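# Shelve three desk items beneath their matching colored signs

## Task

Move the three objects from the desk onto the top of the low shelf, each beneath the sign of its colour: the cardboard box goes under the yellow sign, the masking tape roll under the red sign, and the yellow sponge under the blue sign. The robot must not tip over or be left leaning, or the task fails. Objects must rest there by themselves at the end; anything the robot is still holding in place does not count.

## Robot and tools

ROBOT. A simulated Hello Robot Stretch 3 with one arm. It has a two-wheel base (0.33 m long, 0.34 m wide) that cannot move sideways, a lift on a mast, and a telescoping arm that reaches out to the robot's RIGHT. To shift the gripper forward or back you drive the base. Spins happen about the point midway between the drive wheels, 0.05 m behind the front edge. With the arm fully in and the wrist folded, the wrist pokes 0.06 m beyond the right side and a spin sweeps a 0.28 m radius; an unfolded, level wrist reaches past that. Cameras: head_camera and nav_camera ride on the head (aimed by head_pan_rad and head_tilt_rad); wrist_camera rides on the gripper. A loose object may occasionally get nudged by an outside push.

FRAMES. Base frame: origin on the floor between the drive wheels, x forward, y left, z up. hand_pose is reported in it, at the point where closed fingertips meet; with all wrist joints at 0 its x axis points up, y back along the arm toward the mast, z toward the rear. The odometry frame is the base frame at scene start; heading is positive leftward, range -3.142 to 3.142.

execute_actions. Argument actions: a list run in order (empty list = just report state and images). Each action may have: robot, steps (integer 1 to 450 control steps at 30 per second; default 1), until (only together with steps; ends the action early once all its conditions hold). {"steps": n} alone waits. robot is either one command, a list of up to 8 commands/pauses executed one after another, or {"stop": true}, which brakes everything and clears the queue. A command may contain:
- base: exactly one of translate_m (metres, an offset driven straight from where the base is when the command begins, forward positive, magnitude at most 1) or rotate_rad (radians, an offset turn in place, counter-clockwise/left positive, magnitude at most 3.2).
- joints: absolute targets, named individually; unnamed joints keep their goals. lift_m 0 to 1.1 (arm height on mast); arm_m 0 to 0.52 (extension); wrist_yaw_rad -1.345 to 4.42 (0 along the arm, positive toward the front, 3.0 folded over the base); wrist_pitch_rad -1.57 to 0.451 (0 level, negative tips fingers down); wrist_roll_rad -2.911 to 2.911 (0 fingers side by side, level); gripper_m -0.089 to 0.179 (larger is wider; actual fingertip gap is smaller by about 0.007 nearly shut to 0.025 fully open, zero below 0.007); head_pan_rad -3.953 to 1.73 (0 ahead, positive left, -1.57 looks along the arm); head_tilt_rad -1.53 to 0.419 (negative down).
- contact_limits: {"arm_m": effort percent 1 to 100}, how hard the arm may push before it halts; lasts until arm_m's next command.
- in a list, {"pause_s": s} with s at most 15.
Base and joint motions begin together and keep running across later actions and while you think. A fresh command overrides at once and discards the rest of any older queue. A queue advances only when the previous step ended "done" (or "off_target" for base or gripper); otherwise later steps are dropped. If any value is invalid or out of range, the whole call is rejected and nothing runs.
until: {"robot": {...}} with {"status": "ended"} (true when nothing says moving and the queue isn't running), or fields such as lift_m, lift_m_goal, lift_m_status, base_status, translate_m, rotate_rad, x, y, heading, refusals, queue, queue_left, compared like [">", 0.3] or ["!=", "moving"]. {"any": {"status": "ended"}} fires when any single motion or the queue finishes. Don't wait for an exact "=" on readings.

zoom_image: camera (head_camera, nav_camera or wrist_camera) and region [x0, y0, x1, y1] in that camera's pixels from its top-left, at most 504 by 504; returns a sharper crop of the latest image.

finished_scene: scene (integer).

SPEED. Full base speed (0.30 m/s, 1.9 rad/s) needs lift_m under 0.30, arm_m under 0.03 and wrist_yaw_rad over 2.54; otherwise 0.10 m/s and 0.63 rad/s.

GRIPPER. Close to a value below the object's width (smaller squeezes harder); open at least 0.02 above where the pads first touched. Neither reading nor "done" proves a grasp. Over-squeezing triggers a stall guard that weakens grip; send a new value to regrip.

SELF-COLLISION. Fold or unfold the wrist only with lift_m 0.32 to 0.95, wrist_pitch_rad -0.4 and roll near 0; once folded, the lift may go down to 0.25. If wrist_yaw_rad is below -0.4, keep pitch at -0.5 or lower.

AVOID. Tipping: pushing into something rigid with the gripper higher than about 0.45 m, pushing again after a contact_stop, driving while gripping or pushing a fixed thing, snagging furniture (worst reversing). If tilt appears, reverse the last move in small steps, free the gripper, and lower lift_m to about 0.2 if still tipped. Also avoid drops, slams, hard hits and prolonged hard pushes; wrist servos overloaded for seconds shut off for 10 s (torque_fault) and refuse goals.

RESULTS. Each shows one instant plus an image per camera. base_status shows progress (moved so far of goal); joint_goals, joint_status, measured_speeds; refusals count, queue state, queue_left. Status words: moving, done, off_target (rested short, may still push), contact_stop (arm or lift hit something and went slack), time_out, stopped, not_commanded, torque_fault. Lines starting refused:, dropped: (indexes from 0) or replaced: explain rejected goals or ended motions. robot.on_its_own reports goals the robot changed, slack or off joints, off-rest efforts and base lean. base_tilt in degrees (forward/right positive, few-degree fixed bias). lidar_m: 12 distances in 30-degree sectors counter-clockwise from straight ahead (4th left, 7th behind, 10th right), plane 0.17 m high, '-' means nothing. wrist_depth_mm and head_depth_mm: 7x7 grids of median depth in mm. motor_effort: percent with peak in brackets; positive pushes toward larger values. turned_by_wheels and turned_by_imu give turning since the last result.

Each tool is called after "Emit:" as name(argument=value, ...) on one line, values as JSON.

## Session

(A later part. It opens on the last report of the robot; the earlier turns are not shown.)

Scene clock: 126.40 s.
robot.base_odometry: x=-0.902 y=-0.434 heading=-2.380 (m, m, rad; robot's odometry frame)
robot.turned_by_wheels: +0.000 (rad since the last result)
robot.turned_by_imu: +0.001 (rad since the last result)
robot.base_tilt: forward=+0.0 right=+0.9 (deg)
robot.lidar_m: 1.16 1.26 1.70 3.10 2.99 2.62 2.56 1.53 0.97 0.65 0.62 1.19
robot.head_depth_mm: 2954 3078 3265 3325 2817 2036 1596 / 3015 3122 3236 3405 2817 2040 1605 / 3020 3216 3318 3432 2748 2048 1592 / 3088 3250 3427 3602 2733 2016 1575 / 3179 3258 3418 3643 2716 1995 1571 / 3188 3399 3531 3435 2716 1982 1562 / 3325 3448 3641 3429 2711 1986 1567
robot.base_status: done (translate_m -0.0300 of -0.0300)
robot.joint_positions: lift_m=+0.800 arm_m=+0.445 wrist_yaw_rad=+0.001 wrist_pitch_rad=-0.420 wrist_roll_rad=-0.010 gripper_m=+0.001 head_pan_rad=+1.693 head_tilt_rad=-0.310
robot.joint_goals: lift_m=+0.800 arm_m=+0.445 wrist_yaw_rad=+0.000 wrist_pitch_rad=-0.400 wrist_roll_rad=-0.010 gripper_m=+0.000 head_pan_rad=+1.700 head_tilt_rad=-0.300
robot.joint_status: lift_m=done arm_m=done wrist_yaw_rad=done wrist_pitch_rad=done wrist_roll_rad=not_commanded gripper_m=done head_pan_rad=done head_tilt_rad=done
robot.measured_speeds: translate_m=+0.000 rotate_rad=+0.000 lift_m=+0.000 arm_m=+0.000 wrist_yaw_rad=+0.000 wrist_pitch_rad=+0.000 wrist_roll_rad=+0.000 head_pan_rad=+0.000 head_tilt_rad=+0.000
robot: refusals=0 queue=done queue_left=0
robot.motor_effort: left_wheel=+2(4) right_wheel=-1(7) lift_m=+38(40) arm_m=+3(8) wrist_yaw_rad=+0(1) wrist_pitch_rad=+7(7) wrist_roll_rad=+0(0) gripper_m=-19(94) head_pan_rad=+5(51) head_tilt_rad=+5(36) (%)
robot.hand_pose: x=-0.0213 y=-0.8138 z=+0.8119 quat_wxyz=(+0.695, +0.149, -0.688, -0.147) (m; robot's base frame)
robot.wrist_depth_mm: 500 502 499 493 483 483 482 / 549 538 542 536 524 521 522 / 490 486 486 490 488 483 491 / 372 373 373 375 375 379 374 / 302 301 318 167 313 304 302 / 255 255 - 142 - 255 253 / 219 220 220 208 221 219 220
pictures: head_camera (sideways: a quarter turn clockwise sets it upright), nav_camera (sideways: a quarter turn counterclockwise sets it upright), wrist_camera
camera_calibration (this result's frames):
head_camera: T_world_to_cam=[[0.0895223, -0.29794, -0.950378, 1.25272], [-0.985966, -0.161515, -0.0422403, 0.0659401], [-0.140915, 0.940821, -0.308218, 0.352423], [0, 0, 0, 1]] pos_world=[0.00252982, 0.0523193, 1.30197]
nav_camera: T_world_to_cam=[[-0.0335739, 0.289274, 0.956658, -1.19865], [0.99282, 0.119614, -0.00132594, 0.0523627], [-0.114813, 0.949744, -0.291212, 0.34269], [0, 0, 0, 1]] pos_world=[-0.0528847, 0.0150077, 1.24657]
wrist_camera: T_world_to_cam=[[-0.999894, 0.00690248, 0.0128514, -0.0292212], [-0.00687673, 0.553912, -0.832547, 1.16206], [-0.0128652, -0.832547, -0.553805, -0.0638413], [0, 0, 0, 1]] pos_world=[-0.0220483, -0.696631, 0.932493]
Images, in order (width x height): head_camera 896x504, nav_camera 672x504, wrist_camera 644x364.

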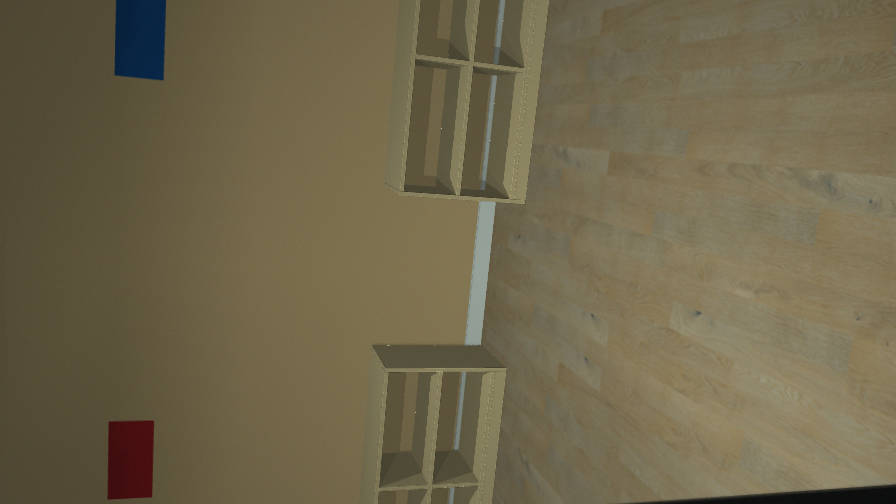

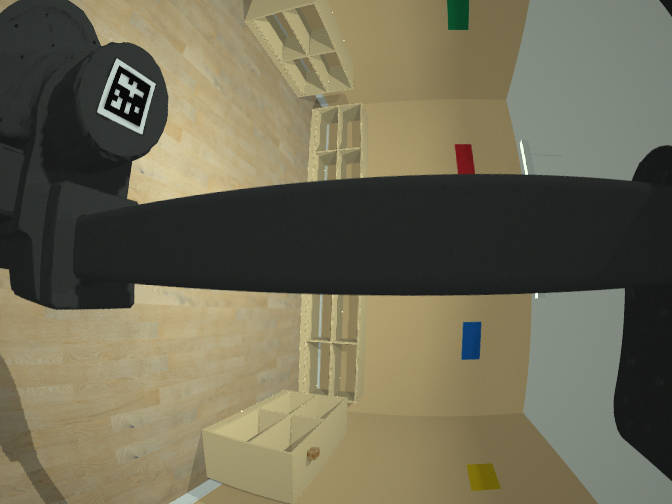

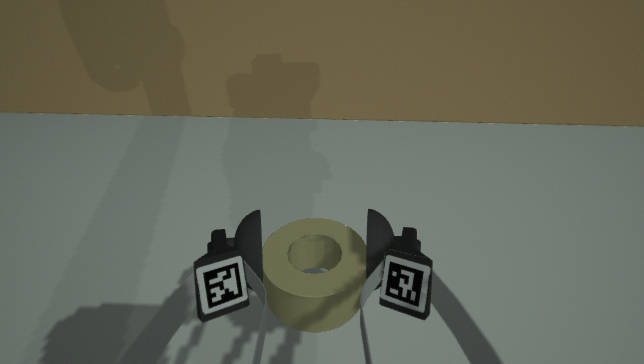

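Emit:
execute_actions(actions=[{"robot":[{"joints":{"arm_m":0.0,"head_pan_rad":-1.6,"head_tilt_rad":-0.75}},{"joints":{"wrist_yaw_rad":2.62},"base":{"rotate_rad":2.02}},{"joints":{"lift_m":0.28},"base":{"translate_m":1.0}},{"base":{"translate_m":1.0}},{"base":{"translate_m":0.77}},{"base":{"rotate_rad":1.1},"joints":{"lift_m":0.7}},{"joints":{"wrist_yaw_rad":0}},{"joints":{"arm_m":0.31,"lift_m":0.67}}],"steps":450,"until":{"robot":{"status":"ended"}}},{"steps":450,"until":{"robot":{"status":"ended"}}},{"steps":450,"until":{"robot":{"status":"ended"}}}])

Scene clock: 168.93 s.
robot.base_odometry: x=+1.690 y=-1.410 heading=+0.740 (m, m, rad; robot's odometry frame)
robot.turned_by_wheels: +3.120 (rad since the last result)
robot.turned_by_imu: +3.111 (rad since the last result)
robot.base_tilt: forward=+0.0 right=+1.0 (deg)
robot.lidar_m: 1.08 0.91 1.26 3.23 3.44 2.29 2.12 1.27 0.74 1.00 0.78 0.87
robot.head_depth_mm: 946 1065 1211 1409 1570 1377 1195 / 949 1057 1192 1049 1530 - - / 948 1065 1180 1070 - 1305 1196 / 958 1064 1180 1070 1169 1300 1183 / 955 1071 1179 1005 1183 1294 1177 / 957 1075 1173 992 1179 1300 1180 / 960 1084 1187 1019 1119 1300 1171
robot.base_status: done (rotate_rad +1.0999 of +1.1000)
robot.joint_positions: lift_m=+0.670 arm_m=+0.310 wrist_yaw_rad=+0.001 wrist_pitch_rad=-0.420 wrist_roll_rad=-0.010 gripper_m=+0.001 head_pan_rad=-1.593 head_tilt_rad=-0.741
robot.joint_goals: lift_m=+0.670 arm_m=+0.310 wrist_yaw_rad=+0.000 wrist_pitch_rad=-0.400 wrist_roll_rad=-0.010 gripper_m=+0.000 head_pan_rad=-1.600 head_tilt_rad=-0.750
robot.joint_status: lift_m=done arm_m=done wrist_yaw_rad=done wrist_pitch_rad=done wrist_roll_rad=not_commanded gripper_m=done head_pan_rad=done head_tilt_rad=done
robot.measured_speeds: translate_m=+0.000 rotate_rad=+0.000 lift_m=+0.000 arm_m=+0.000 wrist_yaw_rad=+0.000 wrist_pitch_rad=+0.000 wrist_roll_rad=+0.000 head_pan_rad=+0.000 head_tilt_rad=+0.000
robot: refusals=0 queue=done queue_left=0
robot.motor_effort: left_wheel=-3(9) right_wheel=+2(8) lift_m=+22(39) arm_m=+3(6) wrist_yaw_rad=-1(2) wrist_pitch_rad=+7(7) wrist_roll_rad=+0(0) gripper_m=-19(19) head_pan_rad=-4(50) head_tilt_rad=-4(33) (%)
robot.hand_pose: x=-0.0213 y=-0.6788 z=+0.6826 quat_wxyz=(+0.695, +0.149, -0.688, -0.147) (m; robot's base frame)
robot.wrist_depth_mm: 503 498 497 497 488 501 494 / 544 540 542 536 541 535 541 / 446 447 444 444 440 572 597 / 340 337 341 338 341 341 652 / 278 275 287 167 289 277 287 / 231 233 - 142 - 233 232 / 422 460 464 450 468 366 275
pictures: head_camera (sideways: a quarter turn clockwise sets it upright), nav_camera (sideways: a quarter turn counterclockwise sets it upright), wrist_camera
camera_calibration (this result's frames):
head_camera: T_world_to_cam=[[-0.0374747, 0.676849, -0.735167, 0.972838], [0.999257, 0.0319712, -0.0215015, 0.0268126], [0.0089509, -0.735427, -0.677545, 0.832051], [0, 0, 0, 1]] pos_world=[0.00221659, -0.0474085, 1.27953]
nav_camera: T_world_to_cam=[[-0.0167356, -0.66426, 0.747314, -0.925728], [-0.999692, 0.0248037, -0.00034032, 0.0632334], [-0.0183101, -0.74709, -0.664471, 0.827771], [0, 0, 0, 1]] pos_world=[0.0628779, 0.00192566, 1.24186]
wrist_camera: T_world_to_cam=[[-0.999893, 0.00694117, 0.0128591, -0.0284794], [-0.00686172, 0.553912, -0.832547, 0.979607], [-0.0129016, -0.832546, -0.553805, -0.0230702], [0, 0, 0, 1]] pos_world=[-0.0220522, -0.561625, 0.803158]
Images, in order (width x height): head_camera 896x504, nav_camera 672x504, wrist_camera 644x364.

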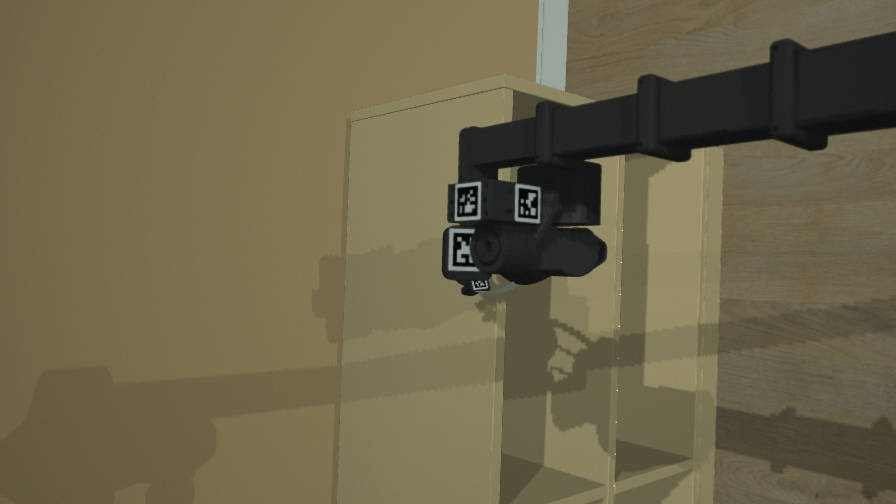

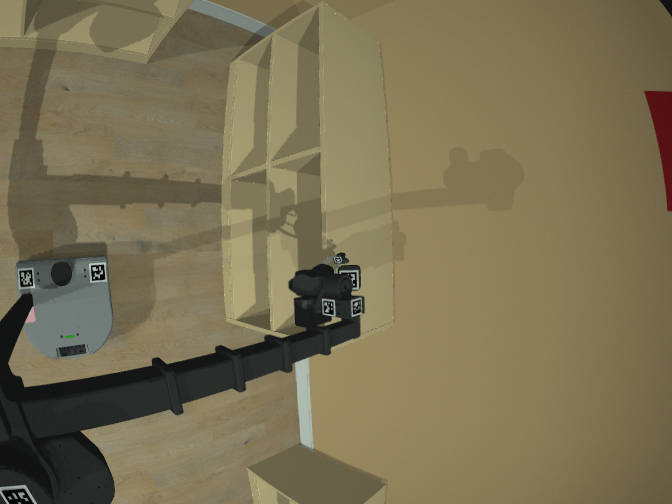

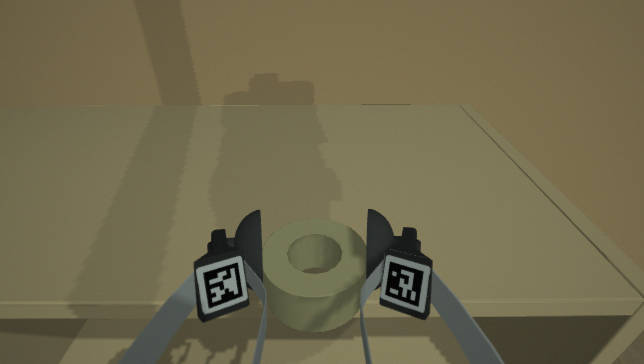

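Emit:
execute_actions(actions=[{"robot":[{"joints":{"arm_m":0.45}},{"joints":{"lift_m":0.625}},{"joints":{"gripper_m":0.15}},{"joints":{"arm_m":0.0,"lift_m":0.66}},{"joints":{"wrist_yaw_rad":2.62},"base":{"rotate_rad":2.17}},{"joints":{"lift_m":0.28},"base":{"translate_m":1.0}},{"base":{"translate_m":1.0}},{"base":{"translate_m":0.96}}],"steps":450,"until":{"robot":{"status":"ended"}}},{"steps":450,"until":{"robot":{"status":"ended"}}},{"steps":450,"until":{"robot":{"status":"ended"}}},{"robot":[{"base":{"rotate_rad":1.0},"joints":{"lift_m":0.8,"gripper_m":0.179}},{"joints":{"wrist_yaw_rad":0,"arm_m":0.15}}],"steps":450,"until":{"robot":{"status":"ended"}}}])

Scene clock: 214.77 s.
robot.base_odometry: x=-1.190 y=-0.730 heading=-2.374 (m, m, rad; robot's odometry frame)
robot.turned_by_wheels: +3.170 (rad since the last result)
robot.turned_by_imu: +3.160 (rad since the last result)
robot.base_tilt: forward=+0.0 right=+0.9 (deg)
robot.lidar_m: 0.79 0.85 1.21 2.13 3.66 2.94 2.93 1.25 0.60 0.60 0.83 0.82
robot.head_depth_mm: 1077 1199 1082 858 746 - - / 1072 1203 1072 880 - 1310 1191 / 1077 1201 1064 889 - 1306 1184 / 1074 1217 1064 877 - 1323 1182 / 1074 1209 1052 850 707 1360 1186 / 1083 1205 1045 835 711 1315 1156 / 1086 1220 1038 830 723 1347 1173
robot.base_status: done (rotate_rad +0.9999 of +1.0000)
robot.joint_positions: lift_m=+0.800 arm_m=+0.150 wrist_yaw_rad=+0.002 wrist_pitch_rad=-0.420 wrist_roll_rad=-0.010 gripper_m=+0.179 head_pan_rad=-1.593 head_tilt_rad=-0.741
robot.joint_goals: lift_m=+0.800 arm_m=+0.150 wrist_yaw_rad=+0.000 wrist_pitch_rad=-0.400 wrist_roll_rad=-0.010 gripper_m=+0.179 head_pan_rad=-1.600 head_tilt_rad=-0.750
robot.joint_status: lift_m=done arm_m=done wrist_yaw_rad=done wrist_pitch_rad=done wrist_roll_rad=not_commanded gripper_m=done head_pan_rad=done head_tilt_rad=done
robot.measured_speeds: translate_m=+0.000 rotate_rad=+0.000 lift_m=+0.000 arm_m=+0.000 wrist_yaw_rad=+0.000 wrist_pitch_rad=+0.000 wrist_roll_rad=+0.000 head_pan_rad=+0.000 head_tilt_rad=+0.000
robot: refusals=0 queue=done queue_left=0
robot.motor_effort: left_wheel=-3(10) right_wheel=+2(8) lift_m=+38(39) arm_m=+3(3) wrist_yaw_rad=-1(3) wrist_pitch_rad=+7(7) wrist_roll_rad=+0(0) gripper_m=+1(84) head_pan_rad=-3(4) head_tilt_rad=-4(3) (%)
robot.hand_pose: x=-0.0210 y=-0.5188 z=+0.8119 quat_wxyz=(+0.695, +0.149, -0.688, -0.146) (m; robot's base frame)
robot.wrist_depth_mm: 773 772 770 768 754 751 769 / 848 825 709 706 719 701 700 / 881 492 467 440 489 492 495 / 379 378 374 375 378 377 378 / 312 306 305 306 303 318 307 / - 258 257 258 257 256 257 / 215 221 221 222 222 221 215
pictures: head_camera (sideways: a quarter turn clockwise sets it upright), nav_camera (sideways: a quarter turn counterclockwise sets it upright), wrist_camera
camera_calibration (this result's frames):
head_camera: T_world_to_cam=[[-0.0374563, 0.676929, -0.735095, 0.972743], [0.999258, 0.0319489, -0.0214957, 0.026805], [0.00893438, -0.735355, -0.677623, 0.832153], [0, 0, 0, 1]] pos_world=[0.00221547, -0.0474061, 1.27952]
nav_camera: T_world_to_cam=[[-0.0167538, -0.66434, 0.747243, -0.925635], [-0.999692, 0.0248284, -0.000340059, 0.0632331], [-0.0183269, -0.747018, -0.664551, 0.827875], [0, 0, 0, 1]] pos_world=[0.0628781, 0.00193069, 1.24186]
wrist_camera: T_world_to_cam=[[-0.999901, 0.00564458, 0.0128599, -0.0316362], [-0.00758069, 0.553903, -0.832547, 0.998646], [-0.0118225, -0.832562, -0.553805, 0.181789], [0, 0, 0, 1]] pos_world=[-0.0219135, -0.401623, 0.932502]
Images, in order (width x height): head_camera 896x504, nav_camera 672x504, wrist_camera 644x364.

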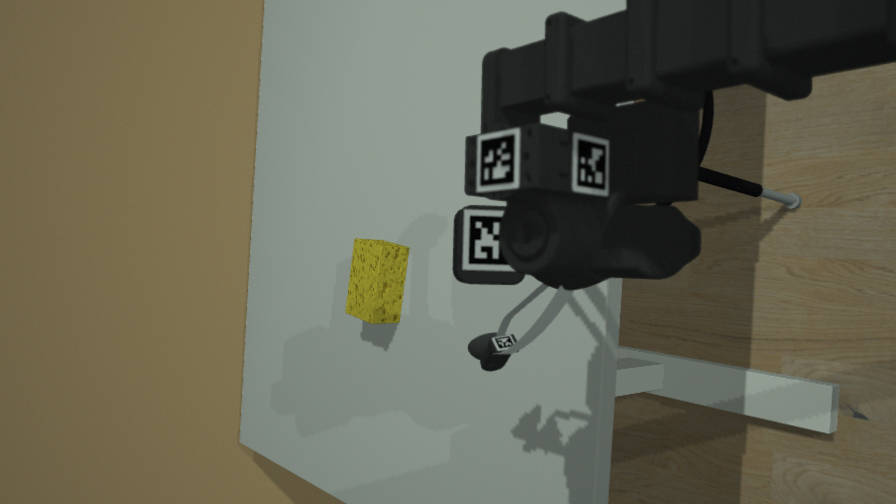

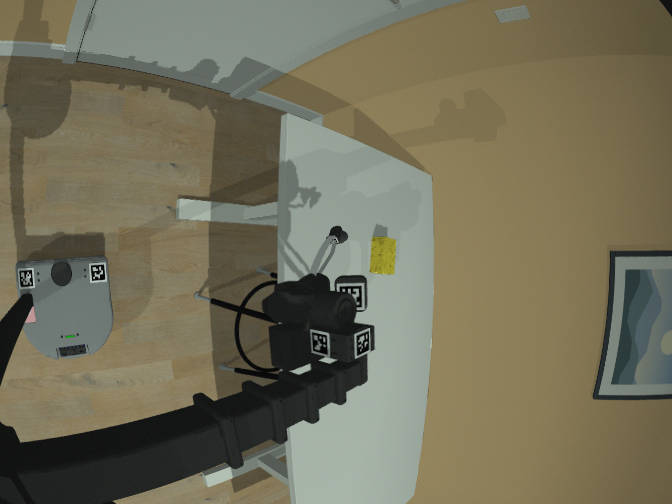

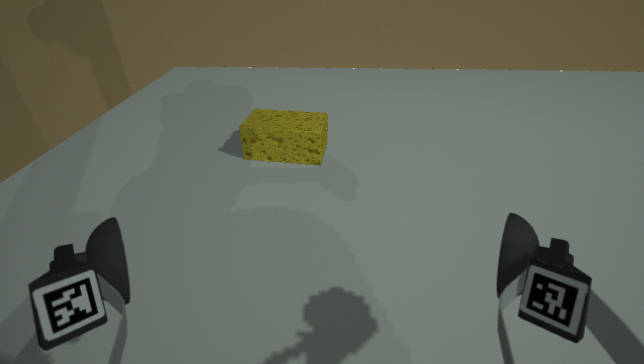

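Emit:
execute_actions(actions=[{"robot":[{"base":{"translate_m":0.038},"joints":{"arm_m":0.31,"lift_m":0.74}},{"joints":{"arm_m":0.43,"lift_m":0.733}},{"joints":{"gripper_m":0.06}},{"joints":{"lift_m":0.8}},{"joints":{"arm_m":0.0}}],"steps":450,"until":{"robot":{"status":"ended"}}}])

Scene clock: 229.93 s.
robot.base_odometry: x=-1.218 y=-0.756 heading=-2.374 (m, m, rad; robot's odometry frame)
robot.turned_by_wheels: +0.000 (rad since the last result)
robot.turned_by_imu: +0.001 (rad since the last result)
robot.base_tilt: forward=+0.0 right=+0.9 (deg)
robot.lidar_m: 0.75 0.81 1.15 2.13 3.64 2.98 2.98 1.28 0.61 0.81 1.03 0.78
robot.head_depth_mm: 1071 1196 1081 854 709 1368 - / 1069 1199 1076 851 710 1383 - / 1076 1207 1064 849 707 1350 - / 1075 1208 1060 844 701 - - / 1083 1213 1053 836 713 1319 1178 / 1088 1222 1045 834 713 1337 1156 / 1088 1224 1313 826 727 1338 1166
robot.base_status: done (translate_m +0.0380 of +0.0380)
robot.joint_positions: lift_m=+0.800 arm_m=+0.000 wrist_yaw_rad=+0.001 wrist_pitch_rad=-0.419 wrist_roll_rad=-0.010 gripper_m=+0.061 head_pan_rad=-1.593 head_tilt_rad=-0.741
robot.joint_goals: lift_m=+0.800 arm_m=+0.000 wrist_yaw_rad=+0.000 wrist_pitch_rad=-0.400 wrist_roll_rad=-0.010 gripper_m=+0.060 head_pan_rad=-1.600 head_tilt_rad=-0.750
robot.joint_status: lift_m=done arm_m=done wrist_yaw_rad=done wrist_pitch_rad=done wrist_roll_rad=not_commanded gripper_m=done head_pan_rad=done head_tilt_rad=done
robot.measured_speeds: translate_m=+0.000 rotate_rad=+0.000 lift_m=+0.000 arm_m=+0.000 wrist_yaw_rad=+0.000 wrist_pitch_rad=+0.000 wrist_roll_rad=+0.000 head_pan_rad=+0.000 head_tilt_rad=+0.000
robot: refusals=0 queue=done queue_left=0
robot.motor_effort: left_wheel=-2(6) right_wheel=+2(7) lift_m=+37(40) arm_m=-3(2) wrist_yaw_rad=+0(2) wrist_pitch_rad=+7(7) wrist_roll_rad=+0(0) gripper_m=-21(92) head_pan_rad=-3(3) head_tilt_rad=-4(4) (%)
robot.hand_pose: x=-0.0213 y=-0.3696 z=+0.8120 quat_wxyz=(+0.695, +0.148, -0.688, -0.147) (m; robot's base frame)
robot.wrist_depth_mm: 879 910 921 891 897 899 904 / 954 962 731 715 719 720 730 / 910 496 494 490 492 494 498 / 376 377 378 380 380 381 379 / 304 307 144 143 143 304 306 / 890 - 131 125 121 284 283 / 894 943 901 140 135 931 946
pictures: head_camera (sideways: a quarter turn clockwise sets it upright), nav_camera (sideways: a quarter turn counterclockwise sets it upright), wrist_camera
camera_calibration (this result's frames):
head_camera: T_world_to_cam=[[-0.0374516, 0.676929, -0.735095, 0.972743], [0.999259, 0.0319419, -0.0214957, 0.026805], [0.00892929, -0.735355, -0.677623, 0.832153], [0, 0, 0, 1]] pos_world=[0.00221514, -0.047406, 1.27952]
nav_camera: T_world_to_cam=[[-0.0167584, -0.66434, 0.747243, -0.925636], [-0.999691, 0.0248353, -0.000340059, 0.0632331], [-0.0183321, -0.747018, -0.664551, 0.827875], [0, 0, 0, 1]] pos_world=[0.0628781, 0.00193029, 1.24186]
wrist_camera: T_world_to_cam=[[-0.999892, 0.00705506, 0.012856, -0.0322694], [-0.00680288, 0.553474, -0.832839, 0.916238], [-0.0129912, -0.832837, -0.553366, 0.305532], [0, 0, 0, 1]] pos_world=[-0.0220637, -0.252428, 0.932565]
Images, in order (width x height): head_camera 896x504, nav_camera 672x504, wrist_camera 644x364.

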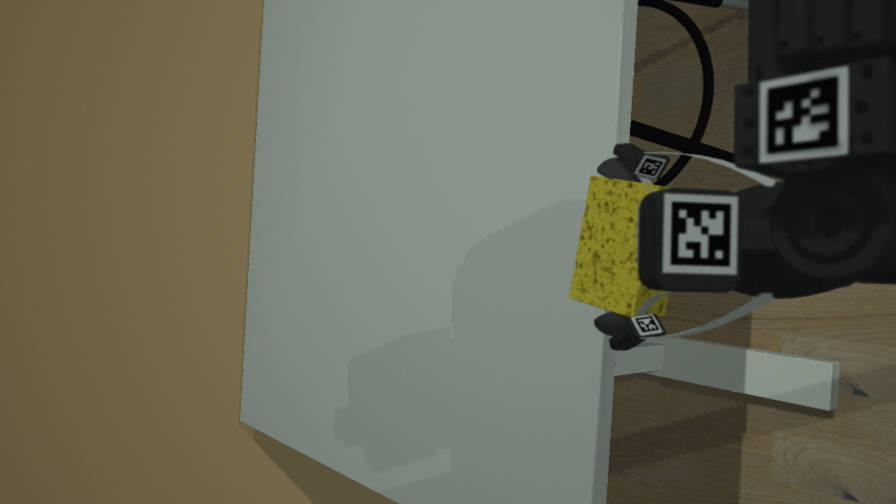

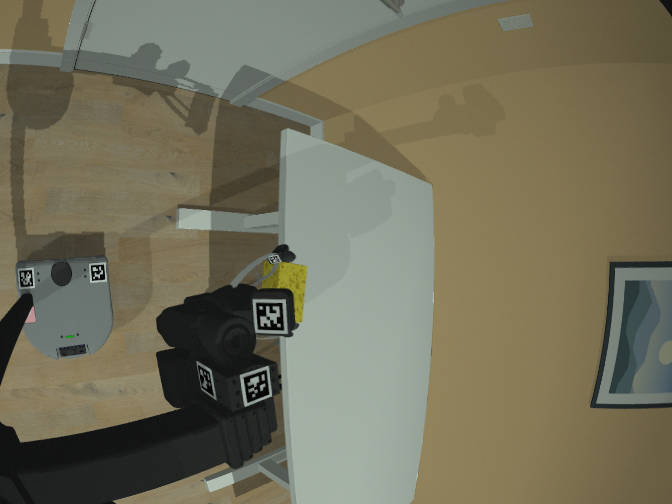

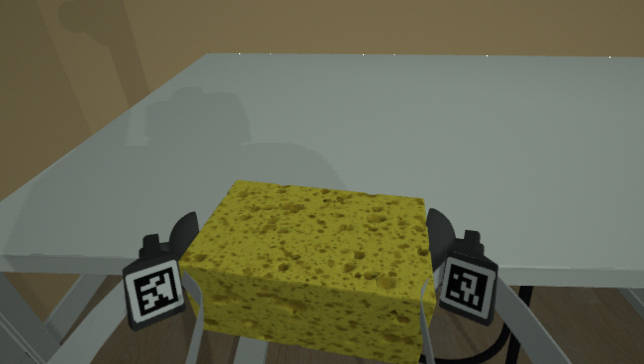

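Emit:
execute_actions(actions=[{"robot":[{"joints":{"wrist_yaw_rad":2.62},"base":{"rotate_rad":1.71}},{"joints":{"lift_m":0.28},"base":{"translate_m":1.0}},{"base":{"translate_m":1.0}},{"base":{"translate_m":0.57}},{"base":{"rotate_rad":1.43},"joints":{"lift_m":0.7}},{"joints":{"wrist_yaw_rad":0}},{"joints":{"arm_m":0.31,"lift_m":0.67}}],"steps":450,"until":{"robot":{"status":"ended"}}},{"steps":450,"until":{"robot":{"status":"ended"}}},{"steps":450,"until":{"robot":{"status":"ended"}}}])

Scene clock: 265.10 s.
robot.base_odometry: x=+0.807 y=-2.339 heading=+0.766 (m, m, rad; robot's odometry frame)
robot.turned_by_wheels: +3.140 (rad since the last result)
robot.turned_by_imu: +3.130 (rad since the last result)
robot.base_tilt: forward=+0.1 right=+0.9 (deg)
robot.lidar_m: 2.14 2.40 3.58 3.09 1.28 0.90 0.83 1.11 0.67 0.79 0.63 1.20
robot.head_depth_mm: 843 948 1079 1022 917 1071 1188 / 846 947 1077 1021 910 - - / 844 945 1079 1077 - 1206 1189 / 846 949 1084 1059 1082 1196 1189 / 850 955 1087 1002 1080 1197 1183 / 851 957 1084 992 975 1194 1172 / 849 956 1090 1265 1437 1338 1178
robot.base_status: done (rotate_rad +1.4299 of +1.4300)
robot.joint_positions: lift_m=+0.670 arm_m=+0.310 wrist_yaw_rad=+0.001 wrist_pitch_rad=-0.419 wrist_roll_rad=-0.010 gripper_m=+0.061 head_pan_rad=-1.593 head_tilt_rad=-0.741
robot.joint_goals: lift_m=+0.670 arm_m=+0.310 wrist_yaw_rad=+0.000 wrist_pitch_rad=-0.400 wrist_roll_rad=-0.010 gripper_m=+0.060 head_pan_rad=-1.600 head_tilt_rad=-0.750
robot.joint_status: lift_m=done arm_m=done wrist_yaw_rad=done wrist_pitch_rad=done wrist_roll_rad=not_commanded gripper_m=done head_pan_rad=done head_tilt_rad=done
robot.measured_speeds: translate_m=+0.000 rotate_rad=+0.000 lift_m=+0.000 arm_m=+0.000 wrist_yaw_rad=+0.000 wrist_pitch_rad=+0.000 wrist_roll_rad=+0.000 head_pan_rad=+0.000 head_tilt_rad=+0.000
robot: refusals=0 queue=done queue_left=0
robot.motor_effort: left_wheel=-3(10) right_wheel=+2(9) lift_m=+22(39) arm_m=+3(3) wrist_yaw_rad=-1(3) wrist_pitch_rad=+7(7) wrist_roll_rad=+0(0) gripper_m=-20(19) head_pan_rad=-4(3) head_tilt_rad=-3(4) (%)
robot.hand_pose: x=-0.0213 y=-0.6788 z=+0.6827 quat_wxyz=(+0.695, +0.148, -0.688, -0.146) (m; robot's base frame)
robot.wrist_depth_mm: 386 387 390 391 390 389 387 / 424 424 421 430 428 421 429 / 462 457 448 452 446 454 457 / 506 341 342 343 341 343 342 / 276 274 144 143 144 277 276 / 232 - 131 125 121 236 233 / 206 196 190 140 135 199 200
pictures: head_camera (sideways: a quarter turn clockwise sets it upright), nav_camera (sideways: a quarter turn counterclockwise sets it upright), wrist_camera
camera_calibration (this result's frames):
head_camera: T_world_to_cam=[[-0.03744, 0.676978, -0.73505, 0.972685], [0.999259, 0.0319279, -0.0214921, 0.0268003], [0.0089189, -0.73531, -0.677672, 0.832216], [0, 0, 0, 1]] pos_world=[0.00221444, -0.0474045, 1.27952]
nav_camera: T_world_to_cam=[[-0.0167698, -0.664389, 0.747199, -0.925578], [-0.999691, 0.0248508, -0.000339899, 0.0632328], [-0.0183427, -0.746974, -0.664601, 0.827939], [0, 0, 0, 1]] pos_world=[0.0628782, 0.00193338, 1.24186]
wrist_camera: T_world_to_cam=[[-0.999893, 0.0068998, 0.0128642, -0.0285022], [-0.00689571, 0.553473, -0.832839, 0.979647], [-0.0128664, -0.832839, -0.553366, -0.0235542], [0, 0, 0, 1]] pos_world=[-0.0220469, -0.561628, 0.803221]
Images, in order (width x height): head_camera 896x504, nav_camera 672x504, wrist_camera 644x364.

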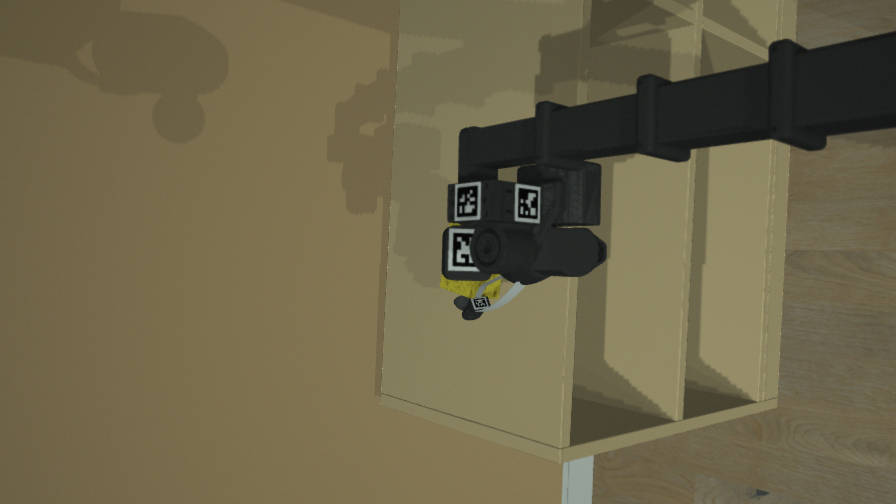

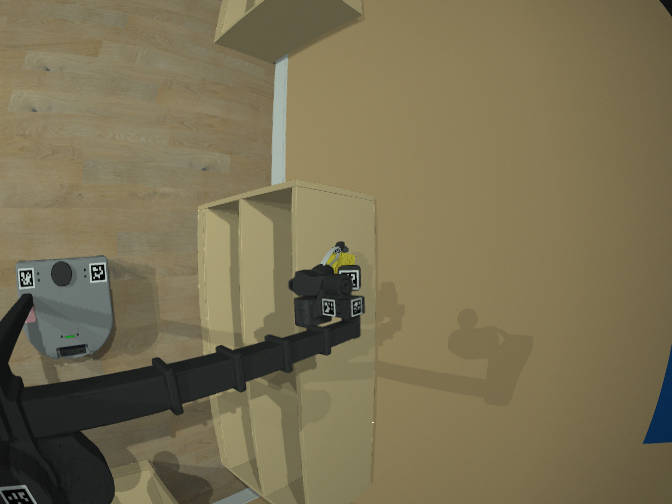

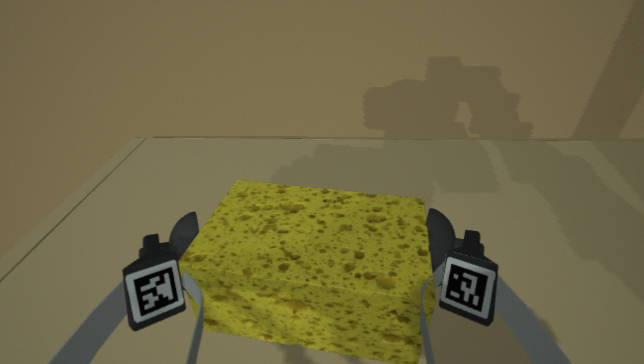

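Emit:
execute_actions(actions=[{"robot":[{"joints":{"arm_m":0.34,"lift_m":0.625,"head_pan_rad":-0.6,"head_tilt_rad":-0.45}},{"joints":{"gripper_m":0.16}},{"joints":{"arm_m":0.2,"lift_m":0.66}}],"steps":450,"until":{"robot":{"status":"ended"}}}])

Scene clock: 273.07 s.
robot.base_odometry: x=+0.807 y=-2.339 heading=+0.766 (m, m, rad; robot's odometry frame)
robot.turned_by_wheels: +0.000 (rad since the last result)
robot.turned_by_imu: +0.001 (rad since the last result)
robot.base_tilt: forward=+0.0 right=+0.9 (deg)
robot.lidar_m: 2.14 2.40 3.59 3.08 1.28 0.90 0.83 1.11 0.67 0.79 0.62 1.20
robot.head_depth_mm: 1085 1137 1187 1236 1302 1367 1372 / 1211 1267 1325 1406 1487 1555 1407 / 1347 1425 1518 1546 1618 1679 1395 / 1525 1637 1742 1591 1473 1580 1400 / 1777 1913 2028 1574 1566 1582 1376 / 2099 2324 2308 1825 1931 1665 1375 / 2207 2362 2406 2350 2098 1660 1375
robot.base_status: done (rotate_rad +1.4299 of +1.4300)
robot.joint_positions: lift_m=+0.660 arm_m=+0.200 wrist_yaw_rad=+0.001 wrist_pitch_rad=-0.419 wrist_roll_rad=-0.010 gripper_m=+0.160 head_pan_rad=-0.607 head_tilt_rad=-0.458
robot.joint_goals: lift_m=+0.660 arm_m=+0.200 wrist_yaw_rad=+0.000 wrist_pitch_rad=-0.400 wrist_roll_rad=-0.010 gripper_m=+0.160 head_pan_rad=-0.600 head_tilt_rad=-0.450
robot.joint_status: lift_m=done arm_m=done wrist_yaw_rad=done wrist_pitch_rad=done wrist_roll_rad=not_commanded gripper_m=done head_pan_rad=done head_tilt_rad=done
robot.measured_speeds: translate_m=+0.000 rotate_rad=+0.000 lift_m=+0.000 arm_m=+0.000 wrist_yaw_rad=+0.000 wrist_pitch_rad=+0.000 wrist_roll_rad=+0.000 head_pan_rad=+0.000 head_tilt_rad=+0.000
robot: refusals=0 queue=done queue_left=0
robot.motor_effort: left_wheel=-3(3) right_wheel=+2(3) lift_m=+38(40) arm_m=-3(1) wrist_yaw_rad=-1(1) wrist_pitch_rad=+7(7) wrist_roll_rad=+0(0) gripper_m=+1(83) head_pan_rad=+5(50) head_tilt_rad=+5(26) (%)
robot.hand_pose: x=-0.0213 y=-0.5695 z=+0.6720 quat_wxyz=(+0.695, +0.148, -0.688, -0.146) (m; robot's base frame)
robot.wrist_depth_mm: 497 487 485 479 489 489 484 / 529 532 534 528 538 532 531 / 585 447 424 421 421 421 428 / 610 324 310 267 326 322 324 / 263 267 261 261 263 273 262 / 226 217 220 220 219 - 220 / - 388 459 453 450 455 361
pictures: head_camera (sideways: a quarter turn clockwise sets it upright), nav_camera (sideways: a quarter turn counterclockwise sets it upright), wrist_camera
camera_calibration (this result's frames):
head_camera: T_world_to_cam=[[-0.394329, 0.209844, -0.89469, 1.183], [0.531599, 0.846238, -0.0358188, 0.0483154], [0.749605, -0.489741, -0.445249, 0.525318], [0, 0, 0, 1]] pos_world=[0.0470247, -0.0318617, 1.29404]
nav_camera: T_world_to_cam=[[0.351495, -0.246423, 0.903176, -1.1312], [-0.572316, -0.820033, -0.00100619, 0.0614935], [0.740882, -0.516548, -0.429269, 0.517135], [0, 0, 0, 1]] pos_world=[0.0496672, 0.0387994, 1.24372]
wrist_camera: T_world_to_cam=[[-0.999893, 0.00690833, 0.0128644, -0.0291167], [-0.00689112, 0.553473, -0.832839, 0.910253], [-0.0128736, -0.832839, -0.553366, 0.0616079], [0, 0, 0, 1]] pos_world=[-0.0220478, -0.45229, 0.79256]
Images, in order (width x height): head_camera 896x504, nav_camera 672x504, wrist_camera 644x364.

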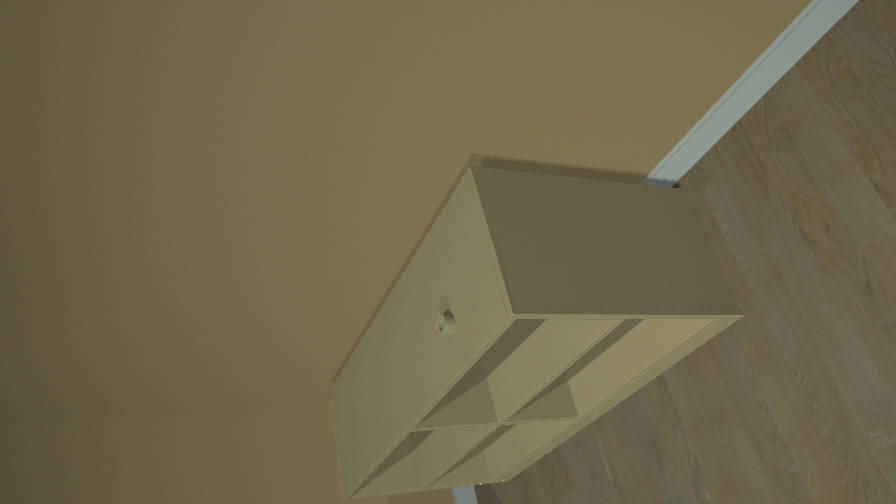

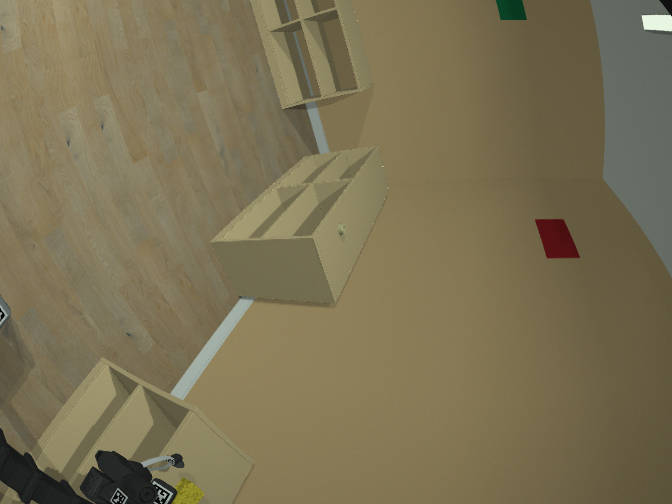

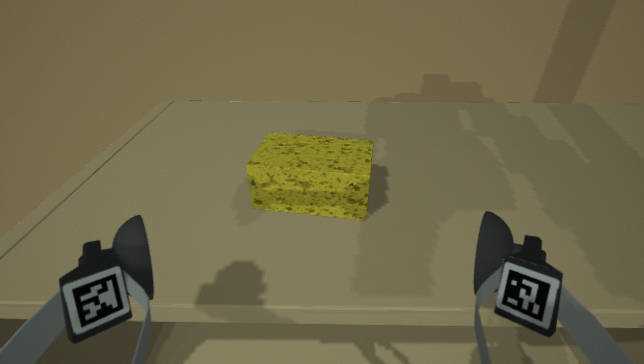

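Emit:
finished_scene(scene=2)

The scene is finished: the task was done.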